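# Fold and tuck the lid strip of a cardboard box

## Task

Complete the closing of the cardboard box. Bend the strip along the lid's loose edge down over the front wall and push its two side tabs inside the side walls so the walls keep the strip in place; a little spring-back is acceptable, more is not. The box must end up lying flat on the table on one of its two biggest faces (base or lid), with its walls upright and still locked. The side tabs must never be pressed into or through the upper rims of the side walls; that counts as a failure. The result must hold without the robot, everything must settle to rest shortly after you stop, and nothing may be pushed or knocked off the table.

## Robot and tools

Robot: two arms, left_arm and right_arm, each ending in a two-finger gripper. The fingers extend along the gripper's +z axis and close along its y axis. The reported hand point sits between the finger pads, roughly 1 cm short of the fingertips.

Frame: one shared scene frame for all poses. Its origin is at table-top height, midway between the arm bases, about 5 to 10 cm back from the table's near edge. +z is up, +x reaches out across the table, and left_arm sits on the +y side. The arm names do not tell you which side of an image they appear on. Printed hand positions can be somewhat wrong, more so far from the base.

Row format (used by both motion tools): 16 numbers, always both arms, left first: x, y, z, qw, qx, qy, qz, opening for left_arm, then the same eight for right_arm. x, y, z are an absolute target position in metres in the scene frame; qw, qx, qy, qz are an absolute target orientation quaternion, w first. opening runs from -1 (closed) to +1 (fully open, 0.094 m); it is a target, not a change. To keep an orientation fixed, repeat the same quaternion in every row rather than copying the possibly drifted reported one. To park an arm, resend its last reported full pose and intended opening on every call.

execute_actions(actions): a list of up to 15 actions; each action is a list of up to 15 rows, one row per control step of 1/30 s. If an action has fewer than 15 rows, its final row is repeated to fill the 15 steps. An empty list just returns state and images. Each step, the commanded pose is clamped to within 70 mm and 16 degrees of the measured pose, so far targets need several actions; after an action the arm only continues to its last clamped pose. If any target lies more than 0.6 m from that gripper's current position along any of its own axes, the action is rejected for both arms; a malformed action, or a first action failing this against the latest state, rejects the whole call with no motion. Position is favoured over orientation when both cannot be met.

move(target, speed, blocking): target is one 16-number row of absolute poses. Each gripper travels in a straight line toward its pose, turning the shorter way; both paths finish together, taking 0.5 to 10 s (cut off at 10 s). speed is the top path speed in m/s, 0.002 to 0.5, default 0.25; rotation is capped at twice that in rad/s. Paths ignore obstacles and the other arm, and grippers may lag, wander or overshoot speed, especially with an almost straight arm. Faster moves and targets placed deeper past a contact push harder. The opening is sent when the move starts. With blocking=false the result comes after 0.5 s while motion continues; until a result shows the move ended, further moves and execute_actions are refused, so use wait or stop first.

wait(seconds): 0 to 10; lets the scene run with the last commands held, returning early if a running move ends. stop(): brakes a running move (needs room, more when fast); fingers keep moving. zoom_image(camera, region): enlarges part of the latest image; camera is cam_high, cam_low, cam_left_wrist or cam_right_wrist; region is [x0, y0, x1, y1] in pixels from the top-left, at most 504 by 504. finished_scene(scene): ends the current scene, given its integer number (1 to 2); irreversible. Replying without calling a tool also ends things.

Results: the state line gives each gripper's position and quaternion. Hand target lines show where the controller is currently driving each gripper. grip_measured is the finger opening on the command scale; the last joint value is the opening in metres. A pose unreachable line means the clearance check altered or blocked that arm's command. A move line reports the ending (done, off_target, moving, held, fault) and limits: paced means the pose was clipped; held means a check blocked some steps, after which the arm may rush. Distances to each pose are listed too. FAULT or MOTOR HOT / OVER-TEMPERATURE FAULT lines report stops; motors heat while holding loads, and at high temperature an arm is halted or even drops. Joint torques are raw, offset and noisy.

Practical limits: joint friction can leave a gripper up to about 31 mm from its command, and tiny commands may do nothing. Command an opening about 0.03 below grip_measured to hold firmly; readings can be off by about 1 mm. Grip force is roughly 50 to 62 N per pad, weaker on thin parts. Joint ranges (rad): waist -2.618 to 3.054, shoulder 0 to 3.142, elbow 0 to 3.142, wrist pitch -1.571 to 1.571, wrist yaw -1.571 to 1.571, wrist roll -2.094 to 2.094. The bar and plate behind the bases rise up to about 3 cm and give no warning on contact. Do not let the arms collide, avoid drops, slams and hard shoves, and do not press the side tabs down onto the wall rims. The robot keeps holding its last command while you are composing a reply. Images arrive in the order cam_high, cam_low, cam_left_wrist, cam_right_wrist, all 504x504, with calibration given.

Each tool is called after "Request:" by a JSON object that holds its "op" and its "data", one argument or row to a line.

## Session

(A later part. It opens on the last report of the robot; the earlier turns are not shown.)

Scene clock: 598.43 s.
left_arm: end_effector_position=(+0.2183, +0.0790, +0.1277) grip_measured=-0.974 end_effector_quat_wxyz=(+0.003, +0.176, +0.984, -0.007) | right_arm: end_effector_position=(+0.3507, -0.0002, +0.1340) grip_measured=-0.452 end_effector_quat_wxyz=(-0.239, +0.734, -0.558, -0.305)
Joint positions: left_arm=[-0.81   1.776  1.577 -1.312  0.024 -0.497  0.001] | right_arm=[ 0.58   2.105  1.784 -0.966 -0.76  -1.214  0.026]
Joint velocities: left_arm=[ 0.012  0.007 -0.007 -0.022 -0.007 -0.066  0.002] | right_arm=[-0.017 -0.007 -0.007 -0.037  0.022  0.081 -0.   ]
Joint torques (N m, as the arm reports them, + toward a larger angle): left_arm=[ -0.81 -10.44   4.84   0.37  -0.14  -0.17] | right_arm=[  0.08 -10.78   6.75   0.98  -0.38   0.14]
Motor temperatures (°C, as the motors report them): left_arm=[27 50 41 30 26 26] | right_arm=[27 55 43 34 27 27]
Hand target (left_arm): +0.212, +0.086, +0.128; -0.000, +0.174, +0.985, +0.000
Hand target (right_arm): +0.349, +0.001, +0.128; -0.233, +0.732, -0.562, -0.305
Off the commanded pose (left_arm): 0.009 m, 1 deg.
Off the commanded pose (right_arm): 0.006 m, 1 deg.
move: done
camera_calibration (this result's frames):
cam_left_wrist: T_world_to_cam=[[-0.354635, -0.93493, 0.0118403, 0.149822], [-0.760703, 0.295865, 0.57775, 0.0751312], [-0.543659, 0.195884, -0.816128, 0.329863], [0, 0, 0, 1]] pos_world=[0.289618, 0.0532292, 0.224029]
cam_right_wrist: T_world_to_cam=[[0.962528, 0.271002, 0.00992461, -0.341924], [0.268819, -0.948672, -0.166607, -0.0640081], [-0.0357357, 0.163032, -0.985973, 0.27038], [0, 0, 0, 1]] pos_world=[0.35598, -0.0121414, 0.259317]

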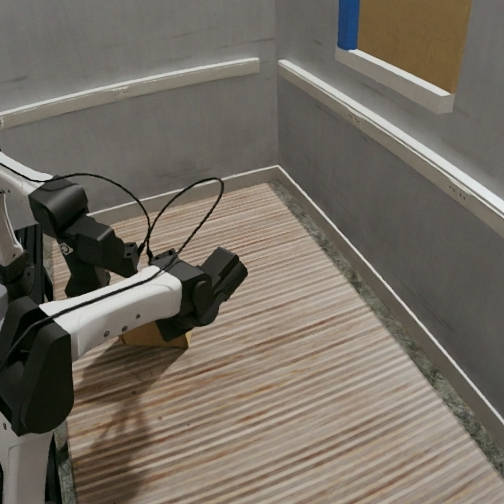

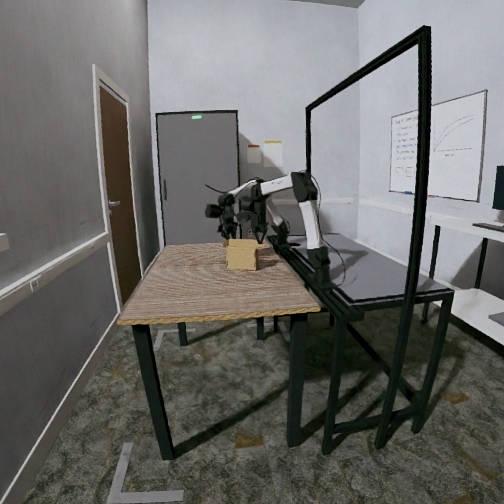

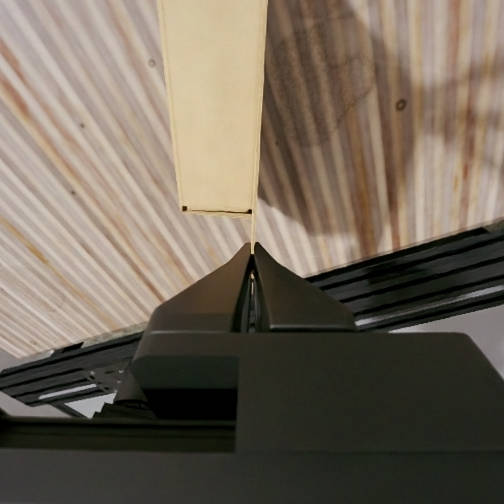

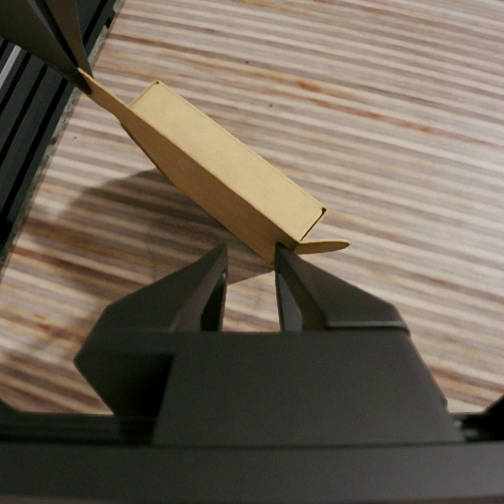

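Request:
{"op": "move", "data": {
  "target": [0.224,0.094,0.128,0.0,0.58,0.815,0,-1, 0.349,0.0,0.128,0.233,-0.733,0.563,0.304,-0.45],
  "speed": 0.12
}}

Request:
{"op": "move", "data": {
  "target": [0.232,0.0905,0.128,0.0,0.875,0.485,0,-1, 0.349,0.0,0.128,0.233,-0.733,0.563,0.304,-0.45],
  "speed": 0.12
}}

Request:
{"op": "zoom_image", "data": {
  "camera": "cam_right_wrist",
  "region": [170,160,350,310]
}}

Scene clock: 609.50 s.
left_arm: end_effector_position=(+0.2263, +0.0856, +0.1279) grip_measured=-0.975 end_effector_quat_wxyz=(+0.007, +0.580, +0.815, -0.004) | right_arm: end_effector_position=(+0.3517, +0.0000, +0.1340) grip_measured=-0.452 end_effector_quat_wxyz=(-0.240, +0.733, -0.559, -0.304)
Joint positions: left_arm=[-0.78   1.776  1.577 -1.31   0.024  0.416  0.001] | right_arm=[ 0.58   2.105  1.784 -0.961 -0.758 -1.211  0.026]
Joint velocities: left_arm=[ 0.012 -0.007 -0.027 -0.022 -0.007  0.007 -0.   ] | right_arm=[-0.002 -0.012  0.007  0.007  0.022 -0.037 -0.001]
Joint torques (N m, as the arm reports them, + toward a larger angle): left_arm=[ 0.4  -9.86  5.45  0.33 -0.03 -0.05] | right_arm=[  0.03 -11.09   6.63   1.    -0.41   0.09]
Motor temperatures (°C, as the motors report them): left_arm=[27 52 40 30 26 26] | right_arm=[27 54 43 34 27 27]
Hand target (left_arm): +0.224, +0.094, +0.128; +0.000, +0.580, +0.815, -0.000
Hand target (right_arm): +0.349, +0.000, +0.128; -0.233, +0.733, -0.563, -0.304
Off the commanded pose (left_arm): 0.009 m, 1 deg.
Off the commanded pose (right_arm): 0.007 m, 1 deg.
move: done
camera_calibration (this result's frames):
cam_left_wrist: T_world_to_cam=[[-0.947605, -0.319432, -0.00272501, 0.242156], [-0.263625, 0.777178, 0.571398, -0.0736618], [-0.180405, 0.542178, -0.820669, 0.221845], [0, 0, 0, 1]] pos_world=[0.250071, 0.0143213, 0.224811]
cam_right_wrist: T_world_to_cam=[[0.963257, 0.268276, 0.0128149, -0.343579], [0.266648, -0.949515, -0.165291, -0.0635204], [-0.0321758, 0.162635, -0.986162, 0.269091], [0, 0, 0, 1]] pos_world=[0.356551, -0.0119032, 0.259271]

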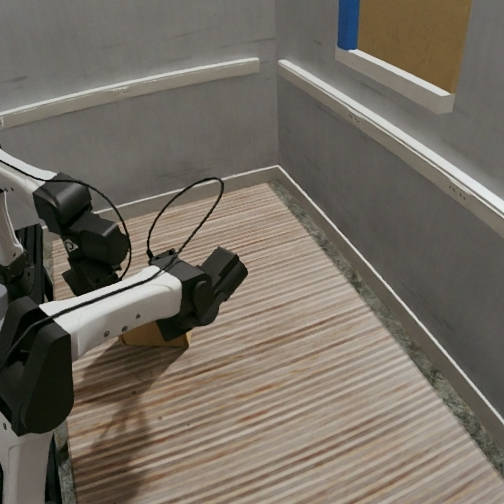

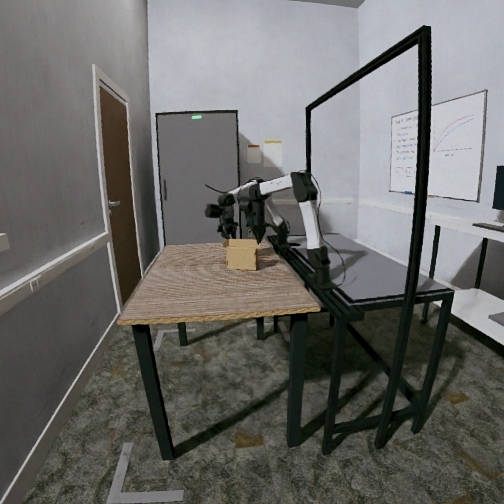

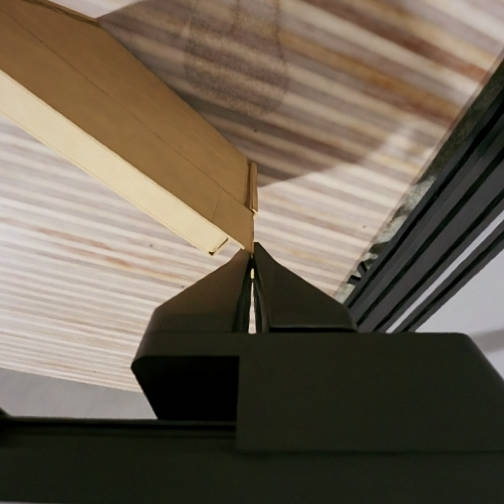

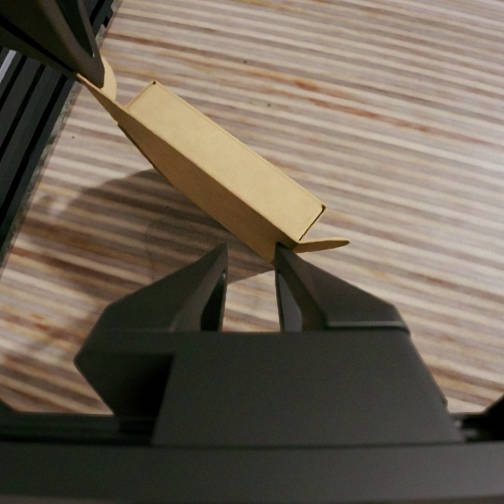

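Scene clock: 613.67 s.
left_arm: end_effector_position=(+0.2270, +0.0909, +0.1280) grip_measured=-0.975 end_effector_quat_wxyz=(+0.002, +0.872, +0.489, -0.001) | right_arm: end_effector_position=(+0.3525, -0.0009, +0.1329) grip_measured=-0.452 end_effector_quat_wxyz=(-0.239, +0.734, -0.560, -0.300)
Joint positions: left_arm=[-0.768  1.776  1.577 -1.324  0.023  1.311  0.001] | right_arm=[ 0.58   2.105  1.784 -0.961 -0.748 -1.211  0.026]
Joint velocities: left_arm=[-0.027 -0.007  0.007 -0.022 -0.022 -0.007 -0.001] | right_arm=[ 0.007 -0.012  0.007  0.051 -0.007  0.066  0.   ]
Joint torques (N m, as the arm reports them, + toward a larger angle): left_arm=[ 0.28 -7.43  7.88  0.31  0.03  0.07] | right_arm=[  0.33 -11.06   6.42   0.95  -0.43   0.1 ]
Motor temperatures (°C, as the motors report them): left_arm=[27 51 40 30 26 26] | right_arm=[27 54 43 34 27 27]
Hand target (left_arm): +0.232, +0.091, +0.128; +0.000, +0.875, +0.485, +0.000
Hand target (right_arm): +0.349, +0.000, +0.128; -0.233, +0.733, -0.563, -0.304
Off the commanded pose (left_arm): 0.005 m, 1 deg.
Off the commanded pose (right_arm): 0.006 m, 1 deg.
move: done
camera_calibration (this result's frames):
cam_left_wrist: T_world_to_cam=[[-0.848658, 0.528936, -0.00250322, 0.145011], [0.428996, 0.691062, 0.581718, -0.228347], [0.309421, 0.492606, -0.813387, 0.111509], [0, 0, 0, 1]] pos_world=[0.186522, 0.0261708, 0.223897]
cam_right_wrist: T_world_to_cam=[[0.963864, 0.265968, 0.0150993, -0.344666], [0.264998, -0.951466, -0.15649, -0.0653601], [-0.0272548, 0.154836, -0.987564, 0.266641], [0, 0, 0, 1]] pos_world=[0.356799, -0.0118035, 0.258301]

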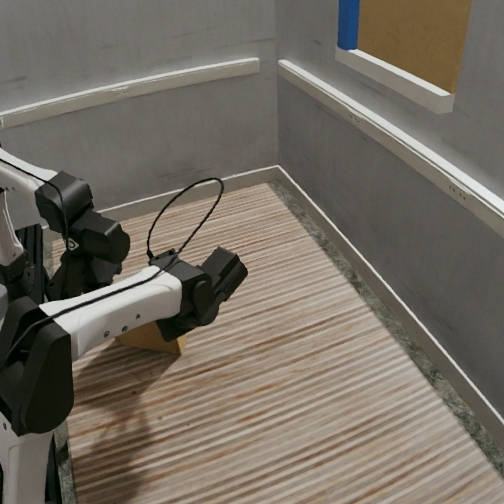

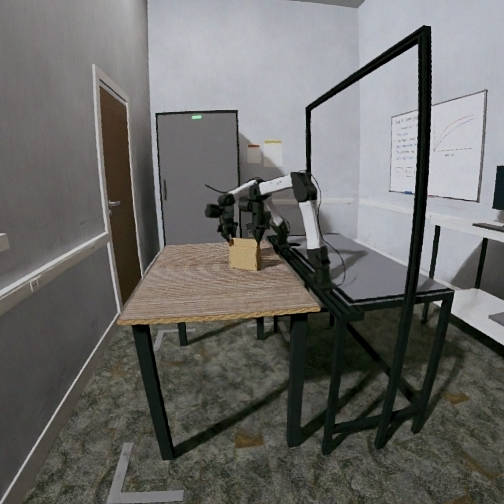

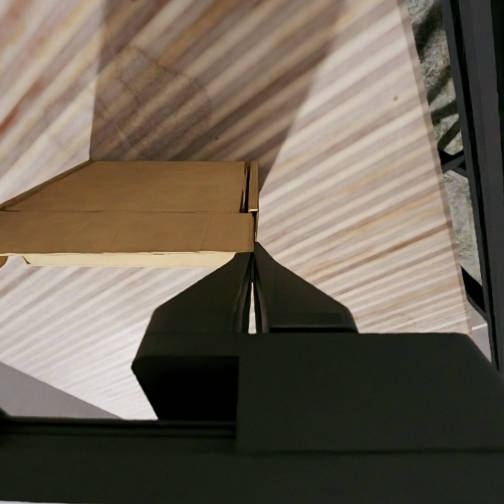

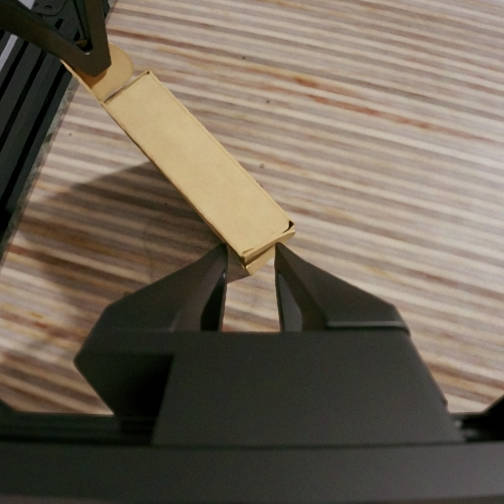

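Region (170, 160, 350, 310) of cam_right_wrist's 504x504 image, scaled by 2.800, with more detail than that image has.

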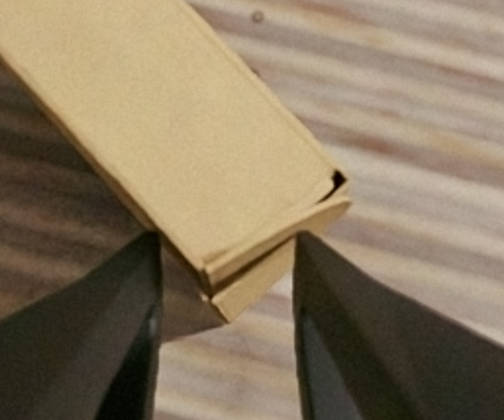

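Request:
{"op": "execute_actions", "data": {
  "actions": [
    [[0.232,0.0905,0.128,0.0,0.875,0.485,0,-1, 0.349,0.0,0.128,0.233,-0.733,0.563,0.304,-0.54]],
    [[0.232,0.0905,0.128,0.0,0.875,0.485,0,-1, 0.349,0.0,0.128,0.233,-0.733,0.563,0.304,-0.62]],
    [[0.232,0.0905,0.128,0.0,0.875,0.485,0,-1, 0.349,0.0,0.128,0.233,-0.733,0.563,0.304,-0.62]]
  ]
}}

Request:
{"op": "zoom_image", "data": {
  "camera": "cam_right_wrist",
  "region": [200,190,320,290]
}}

Request:
{"op": "zoom_image", "data": {
  "camera": "cam_low",
  "region": [215,225,275,275]
}}

Scene clock: 619.63 s.
left_arm: end_effector_position=(+0.2278, +0.0916, +0.1280) grip_measured=-0.975 end_effector_quat_wxyz=(+0.001, +0.872, +0.489, -0.000) | right_arm: end_effector_position=(+0.3525, -0.0009, +0.1329) grip_measured=-0.617 end_effector_quat_wxyz=(-0.239, +0.734, -0.560, -0.300)
Joint positions: left_arm=[-0.766  1.776  1.577 -1.324  0.021  1.313  0.001] | right_arm=[ 0.58   2.105  1.784 -0.961 -0.748 -1.211  0.018]
Joint velocities: left_arm=[ 0.007 -0.012 -0.022  0.154 -0.007 -0.007 -0.001] | right_arm=[ 0.007  0.002 -0.012  0.037  0.037 -0.007 -0.001]
Joint torques (N m, as the arm reports them, + toward a larger angle): left_arm=[ 0.12 -7.44  7.96  0.31  0.04  0.08] | right_arm=[  0.35 -11.07   6.62   0.97  -0.46   0.16]
Motor temperatures (°C, as the motors report them): left_arm=[27 51 41 30 26 26] | right_arm=[27 54 43 34 27 27]
Hand target (left_arm): +0.232, +0.091, +0.128; +0.000, +0.875, +0.485, +0.000
Hand target (right_arm): +0.349, +0.000, +0.128; -0.233, +0.733, -0.563, -0.304
Off the commanded pose (left_arm): 0.004 m, 1 deg.
Off the commanded pose (right_arm): 0.006 m, 1 deg.
camera_calibration (this result's frames):
cam_left_wrist: T_world_to_cam=[[-0.848655, 0.528938, -0.00305134, 0.145361], [0.428125, 0.690271, 0.583296, -0.229152], [0.310633, 0.493711, -0.812254, 0.110378], [0, 0, 0, 1]] pos_world=[0.18718, 0.0267951, 0.223762]
cam_right_wrist: T_world_to_cam=[[0.963864, 0.265968, 0.0150993, -0.344666], [0.264998, -0.951466, -0.15649, -0.0653601], [-0.0272548, 0.154836, -0.987564, 0.266641], [0, 0, 0, 1]] pos_world=[0.356799, -0.0118035, 0.258301]

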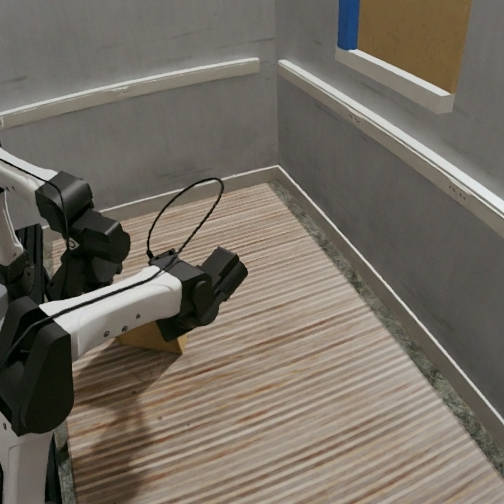

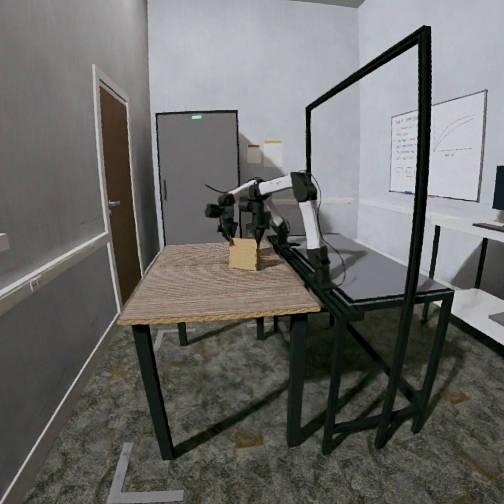

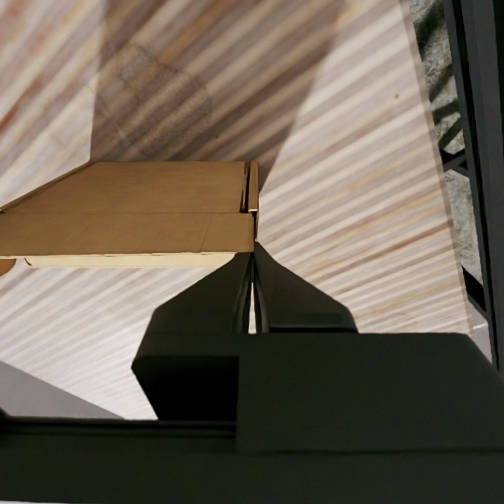

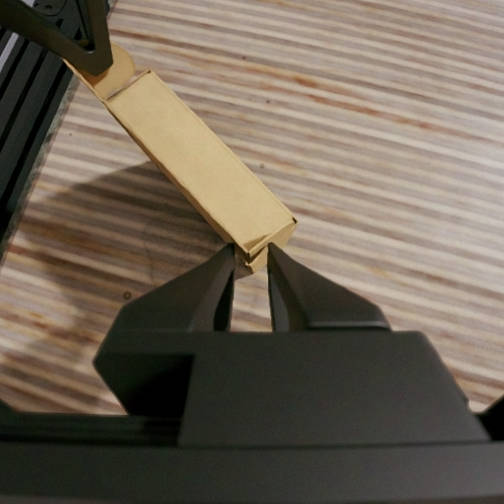

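Region (200, 190, 320, 290) of cam_right_wrist's 504x504 image, scaled by 4.200, with more detail than that image has.

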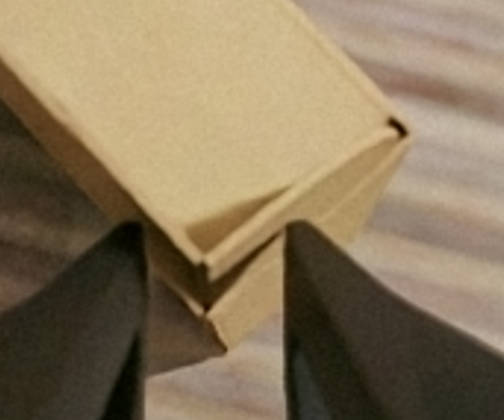

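Region (215, 225, 275, 275) of cam_low's 504x504 image, scaled by 8.400, with more detail than that image has.

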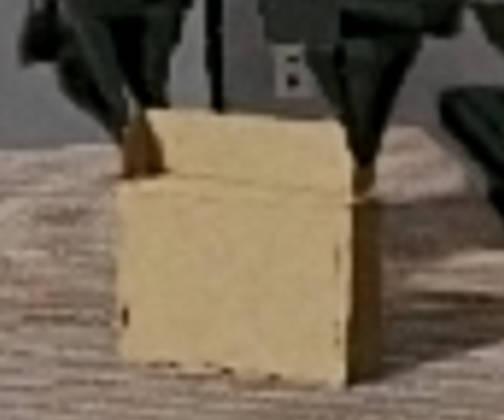

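Request:
{"op": "move", "data": {
  "target": [0.230,0.0947,0.126,0.0338,0.873,0.484,-0.061,-1, 0.349,0.0,0.128,0.233,-0.733,0.563,0.304,-0.65],
  "speed": 0.03
}}

Request:
{"op": "zoom_image", "data": {
  "camera": "cam_right_wrist",
  "region": [200,190,320,290]
}}

Request:
{"op": "zoom_image", "data": {
  "camera": "cam_low",
  "region": [215,225,275,275]
}}

Scene clock: 628.30 s.
left_arm: end_effector_position=(+0.2311, +0.0944, +0.1259) grip_measured=-0.975 end_effector_quat_wxyz=(+0.023, +0.871, +0.488, -0.057) | right_arm: end_effector_position=(+0.3530, -0.0014, +0.1323) grip_measured=-0.648 end_effector_quat_wxyz=(-0.238, +0.735, -0.561, -0.297)
Joint positions: left_arm=[-0.69   1.771  1.556 -1.305  0.145  1.388  0.001] | right_arm=[ 0.58   2.105  1.784 -0.961 -0.743 -1.211  0.017]
Joint velocities: left_arm=[ 0.022 -0.002  0.007 -0.037 -0.007 -0.022  0.001] | right_arm=[-0.017 -0.002 -0.002 -0.022 -0.051 -0.022  0.   ]
Joint torques (N m, as the arm reports them, + toward a larger angle): left_arm=[  0.19 -10.07   5.07   0.57   0.28   0.09] | right_arm=[  0.27 -11.02   6.54   1.    -0.51   0.15]
Motor temperatures (°C, as the motors report them): left_arm=[27 50 41 30 26 26] | right_arm=[27 54 43 34 27 27]
Hand target (left_arm): +0.230, +0.095, +0.126; +0.034, +0.873, +0.484, -0.061
Hand target (right_arm): +0.349, +0.000, +0.128; -0.233, +0.733, -0.563, -0.304
Off the commanded pose (left_arm): 0.001 m, 1 deg.
Off the commanded pose (right_arm): 0.006 m, 1 deg.
move: done
camera_calibration (this result's frames):
cam_left_wrist: T_world_to_cam=[[-0.847871, 0.530033, 0.0134125, 0.144282], [0.469894, 0.73947, 0.482063, -0.232784], [0.245591, 0.415029, -0.876034, 0.136787], [0, 0, 0, 1]] pos_world=[0.198122, 0.0388916, 0.230111]
cam_right_wrist: T_world_to_cam=[[0.964196, 0.264682, 0.0163879, -0.345274], [0.264054, -0.952526, -0.151558, -0.0663798], [-0.0245048, 0.150459, -0.988312, 0.26526], [0, 0, 0, 1]] pos_world=[0.35694, -0.0117514, 0.257758]

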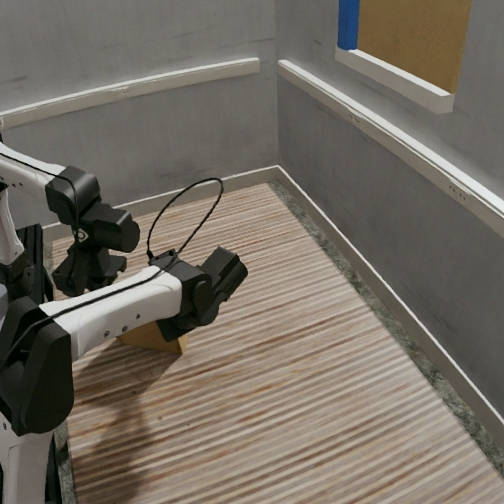

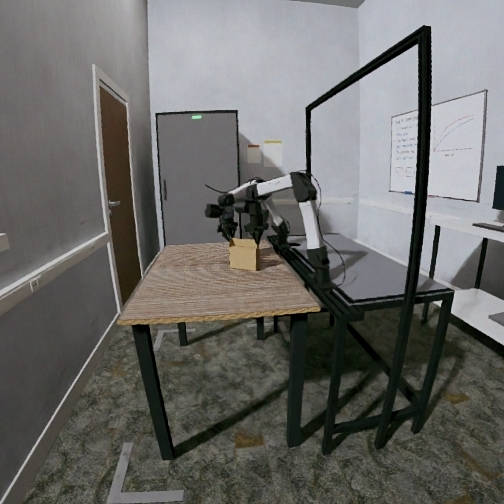

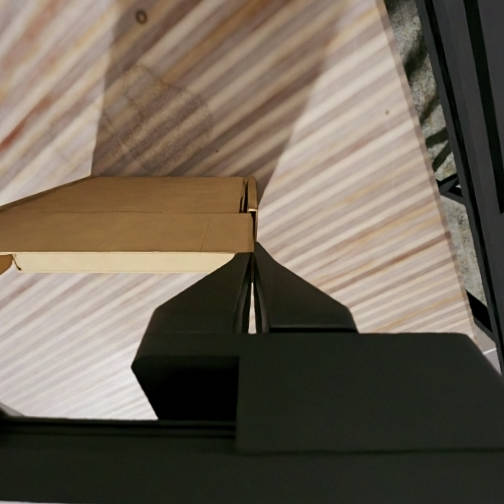

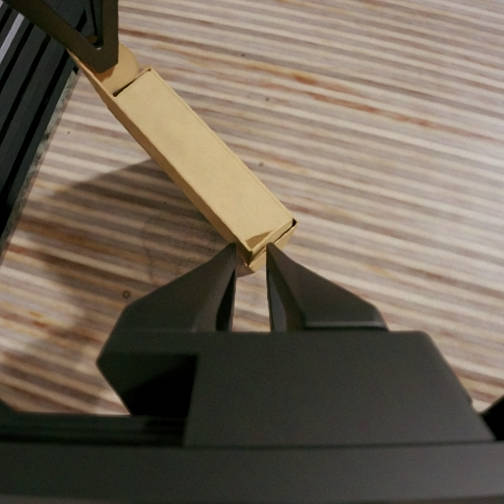

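Region (200, 190, 320, 290) of cam_right_wrist's 504x504 image, scaled by 4.200, with more detail than that image has.

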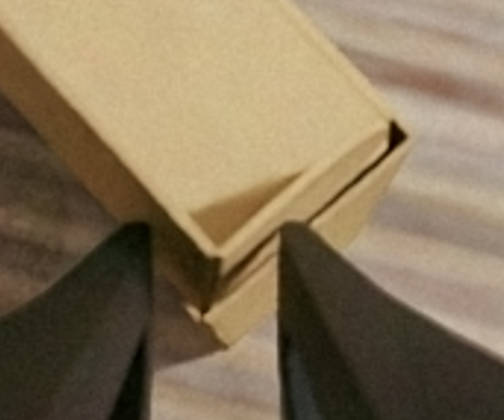

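Region (215, 225, 275, 275) of cam_low's 504x504 image, scaled by 8.400, with more detail than that image has.

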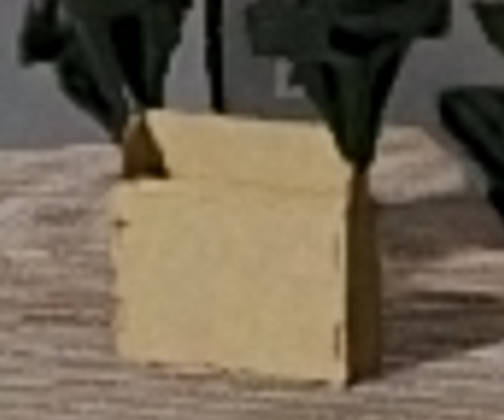

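Request:
{"op": "move", "data": {
  "target": [0.232,0.098,0.122,0.0759,0.864,0.479,-0.137,-1, 0.349,0.0,0.128,0.233,-0.733,0.563,0.304,-0.65],
  "speed": 0.03
}}

Request:
{"op": "zoom_image", "data": {
  "camera": "cam_right_wrist",
  "region": [200,190,320,290]
}}

Request:
{"op": "zoom_image", "data": {
  "camera": "cam_low",
  "region": [215,225,275,275]
}}

Scene clock: 636.03 s.
left_arm: end_effector_position=(+0.2331, +0.0967, +0.1229) grip_measured=-0.975 end_effector_quat_wxyz=(+0.068, +0.862, +0.483, -0.136) | right_arm: end_effector_position=(+0.3536, -0.0020, +0.1315) grip_measured=-0.648 end_effector_quat_wxyz=(-0.237, +0.735, -0.562, -0.294)
Joint positions: left_arm=[-0.589  1.757  1.498 -1.26   0.332  1.49   0.001] | right_arm=[ 0.58   2.105  1.784 -0.961 -0.736 -1.211  0.017]
Joint velocities: left_arm=[-0.007  0.012 -0.002  0.051  0.022  0.007 -0.   ] | right_arm=[-0.007 -0.017 -0.002 -0.051  0.022  0.007 -0.   ]
Joint torques (N m, as the arm reports them, + toward a larger angle): left_arm=[ 0.16 -9.81  4.99  0.51  0.27  0.06] | right_arm=[  0.28 -11.15   6.48   0.95  -0.59   0.09]
Motor temperatures (°C, as the motors report them): left_arm=[27 51 40 30 26 26] | right_arm=[27 54 43 34 27 27]
Hand target (left_arm): +0.232, +0.098, +0.123; +0.076, +0.864, +0.479, -0.138
Hand target (right_arm): +0.349, -0.000, +0.128; -0.233, +0.733, -0.563, -0.304
Off the commanded pose (left_arm): 0.002 m, 1 deg.
Off the commanded pose (right_arm): 0.006 m, 1 deg.
move: done
camera_calibration (this result's frames):
cam_left_wrist: T_world_to_cam=[[-0.847219, 0.53112, 0.011434, 0.144859], [0.507244, 0.802363, 0.314511, -0.228205], [0.157869, 0.27226, -0.949185, 0.176012], [0, 0, 0, 1]] pos_world=[0.210696, 0.0582442, 0.237185]
cam_right_wrist: T_world_to_cam=[[0.964594, 0.263128, 0.0179614, -0.346011], [0.26289, -0.953782, -0.145566, -0.0676077], [-0.0211714, 0.145134, -0.989185, 0.263575], [0, 0, 0, 1]] pos_world=[0.357113, -0.0116916, 0.257098]

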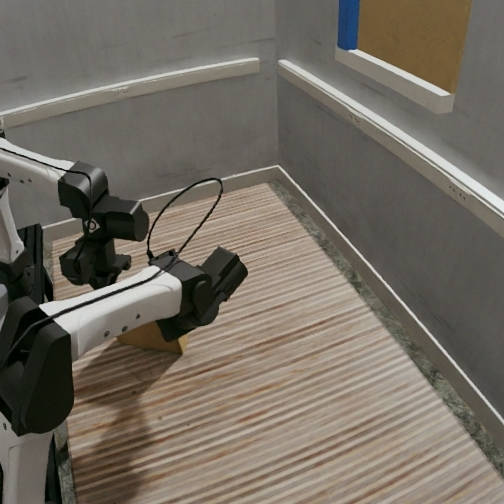

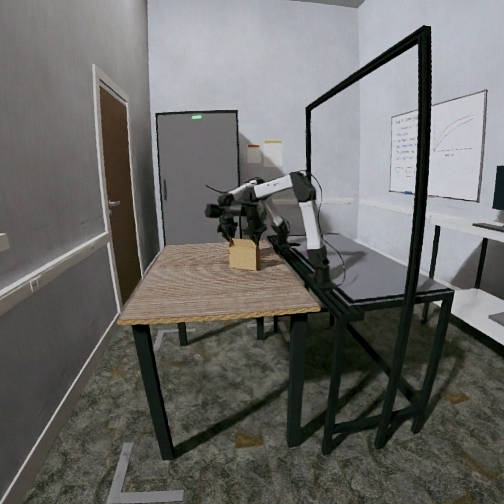

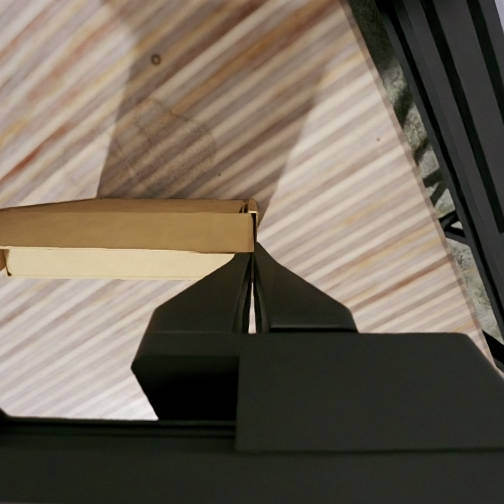

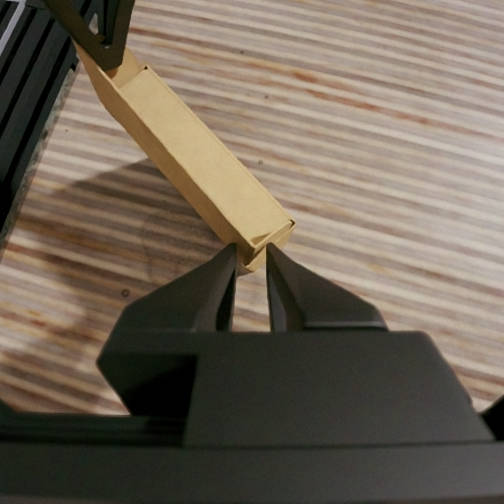

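Region (200, 190, 320, 290) of cam_right_wrist's 504x504 image, scaled by 4.200, with more detail than that image has.

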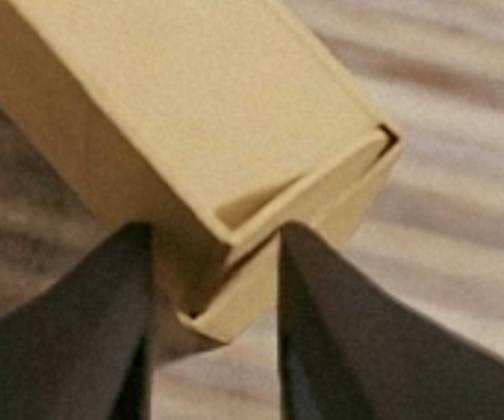

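Region (215, 225, 275, 275) of cam_low's 504x504 image, scaled by 8.400, with more detail than that image has.

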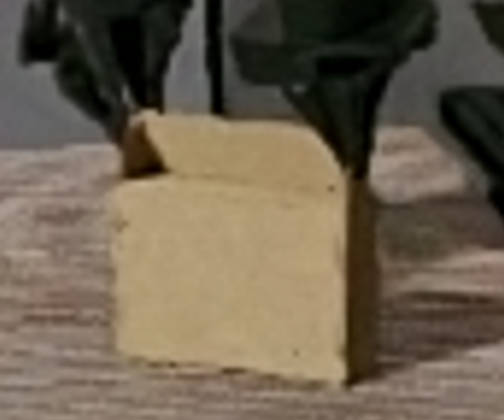

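Request:
{"op": "move", "data": {
  "target": [0.232,0.098,0.122,0.0759,0.864,0.479,-0.137,-1, 0.362,-0.035,0.135,0.233,-0.733,0.563,0.304,-0.4],
  "speed": 0.05
}}

Request:
{"op": "move", "data": {
  "target": [0.234,0.1016,0.117,0.1255,0.845,0.468,-0.2265,-1, 0.362,-0.035,0.135,0.233,-0.733,0.563,0.304,-0.4],
  "speed": 0.04
}}

Request:
{"op": "zoom_image", "data": {
  "camera": "cam_right_wrist",
  "region": [170,120,330,250]
}}

Request:
{"op": "zoom_image", "data": {
  "camera": "cam_low",
  "region": [215,225,275,275]
}}

Scene clock: 641.90 s.
left_arm: end_effector_position=(+0.2341, +0.0955, +0.1231) grip_measured=-0.975 end_effector_quat_wxyz=(+0.071, +0.863, +0.481, -0.136) | right_arm: end_effector_position=(+0.3607, -0.0351, +0.1299) grip_measured=-0.402 end_effector_quat_wxyz=(-0.229, +0.732, -0.567, -0.300)
Joint positions: left_arm=[-0.589  1.757  1.498 -1.254  0.335  1.494  0.001] | right_arm=[ 0.502  2.105  1.784 -1.052 -0.759 -1.31   0.028]
Joint velocities: left_arm=[ 0.012 -0.002  0.007  0.037 -0.022 -0.037 -0.   ] | right_arm=[-0.012  0.002  0.012 -0.081 -0.007 -0.007  0.001]
Joint torques (N m, as the arm reports them, + toward a larger angle): left_arm=[ 0.07 -9.8   4.79  0.51  0.28 -0.03] | right_arm=[ -0.49 -11.13   8.68   0.64  -0.57   0.  ]
Motor temperatures (°C, as the motors report them): left_arm=[27 52 40 30 26 26] | right_arm=[27 54 43 34 27 27]
Hand target (left_arm): +0.232, +0.098, +0.122; +0.076, +0.864, +0.479, -0.137
Hand target (right_arm): +0.362, -0.035, +0.135; -0.233, +0.733, -0.563, -0.303
Off the commanded pose (left_arm): 0.003 m, 1 deg.
Off the commanded pose (right_arm): 0.005 m, 1 deg.
move: done
camera_calibration (this result's frames):
cam_left_wrist: T_world_to_cam=[[-0.844826, 0.535025, 0.00411897, 0.146237], [0.509418, 0.80199, 0.311938, -0.227959], [0.163591, 0.265632, -0.950094, 0.175712], [0, 0, 0, 1]] pos_world=[0.210926, 0.0579061, 0.237449]
cam_right_wrist: T_world_to_cam=[[0.965336, 0.260954, -0.0053452, -0.341451], [0.257459, -0.955372, -0.144841, -0.0995145], [-0.0429035, 0.138444, -0.989441, 0.274585], [0, 0, 0, 1]] pos_world=[0.367017, -0.0439849, 0.255447]

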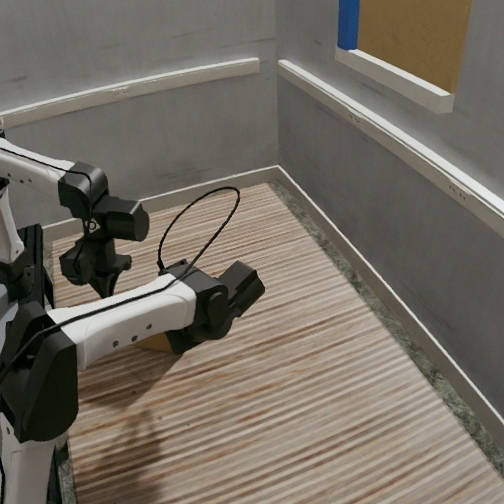

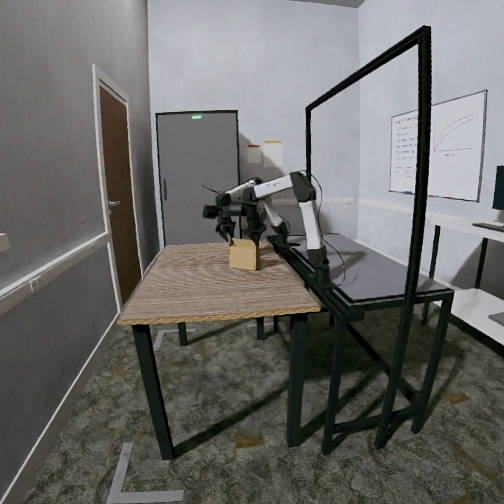

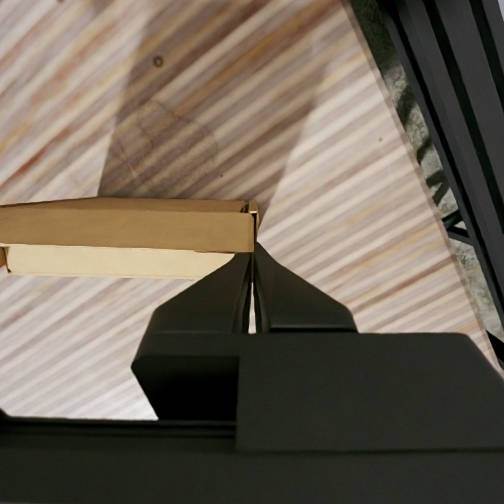

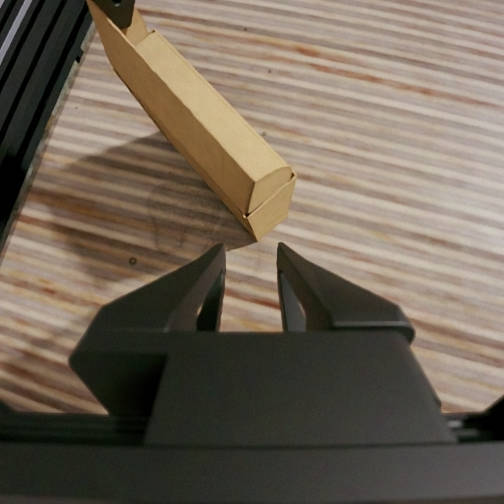

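Scene clock: 644.83 s.
left_arm: end_effector_position=(+0.2342, +0.1004, +0.1217) grip_measured=-0.975 end_effector_quat_wxyz=(+0.123, +0.847, +0.468, -0.220) | right_arm: end_effector_position=(+0.3599, -0.0352, +0.1301) grip_measured=-0.402 end_effector_quat_wxyz=(-0.228, +0.732, -0.566, -0.302)
Joint positions: left_arm=[-0.479  1.757  1.433 -1.229  0.541  1.62   0.001] | right_arm=[ 0.502  2.105  1.784 -1.055 -0.761 -1.313  0.028]
Joint velocities: left_arm=[-0.002 -0.012  0.002  0.007  0.022  0.081  0.001] | right_arm=[-0.002 -0.012  0.007 -0.022  0.022 -0.022 -0.001]
Joint torques (N m, as the arm reports them, + toward a larger angle): left_arm=[ 0.26 -8.17  5.32  0.42  0.41 -0.03] | right_arm=[ -0.58 -10.95   8.69   0.62  -0.51  -0.01]
Motor temperatures (°C, as the motors report them): left_arm=[27 52 40 30 26 26] | right_arm=[27 54 43 33 27 27]
Hand target (left_arm): +0.234, +0.102, +0.118; +0.126, +0.845, +0.468, -0.227
Hand target (right_arm): +0.362, -0.035, +0.135; -0.233, +0.733, -0.563, -0.304
Off the commanded pose (left_arm): 0.005 m, 1 deg.
Off the commanded pose (right_arm): 0.005 m, 1 deg.
move: done
camera_calibration (this result's frames):
cam_left_wrist: T_world_to_cam=[[-0.842715, 0.5383, -0.00807723, 0.144384], [0.533964, 0.837652, 0.11499, -0.216897], [0.0686648, 0.0925905, -0.993334, 0.217974], [0, 0, 0, 1]] pos_world=[0.222523, 0.0837797, 0.242628]
cam_right_wrist: T_world_to_cam=[[0.964789, 0.262919, -0.00752248, -0.340143], [0.25903, -0.954706, -0.146427, -0.0996784], [-0.0456803, 0.139323, -0.989193, 0.275704], [0, 0, 0, 1]] pos_world=[0.36658, -0.0441452, 0.25557]

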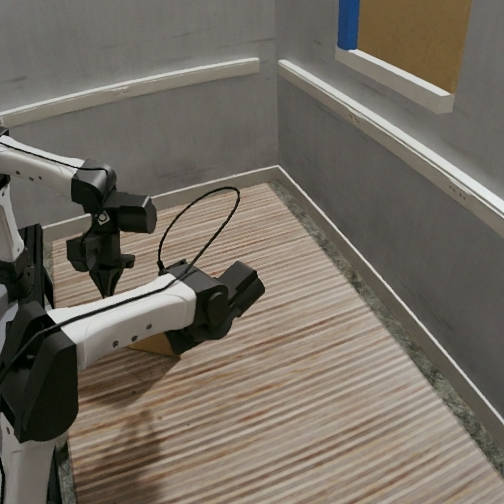

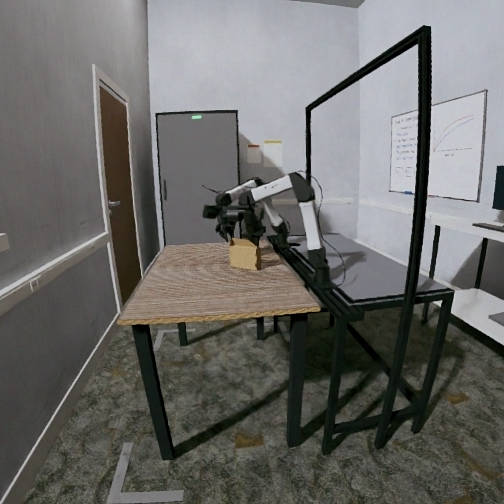

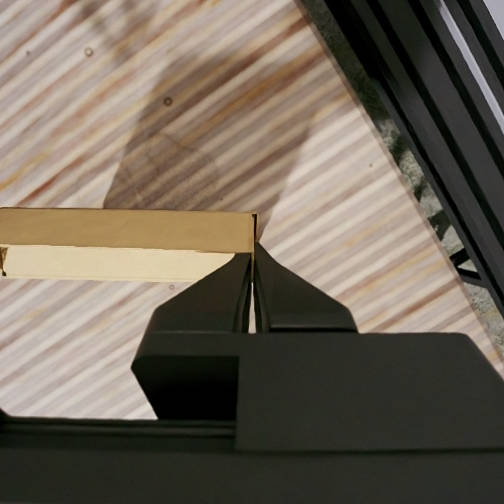

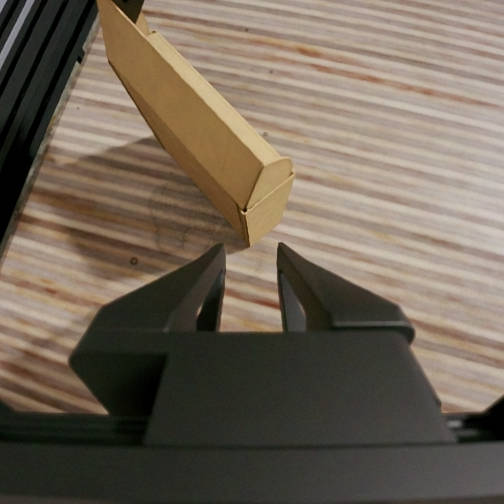

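Region (170, 120, 330, 250) of cam_right_wrist's 504x504 image, scaled by 3.150, with more detail than that image has; it fills the top 410 rows of this view, and the rest is white.

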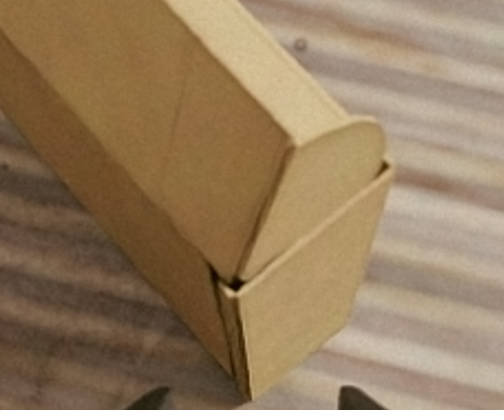

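Region (215, 225, 275, 275) of cam_low's 504x504 image, scaled by 8.400, with more detail than that image has.

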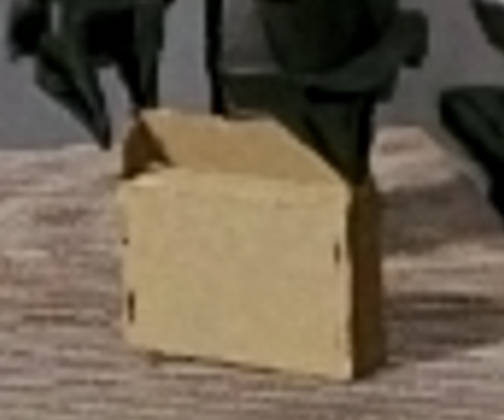

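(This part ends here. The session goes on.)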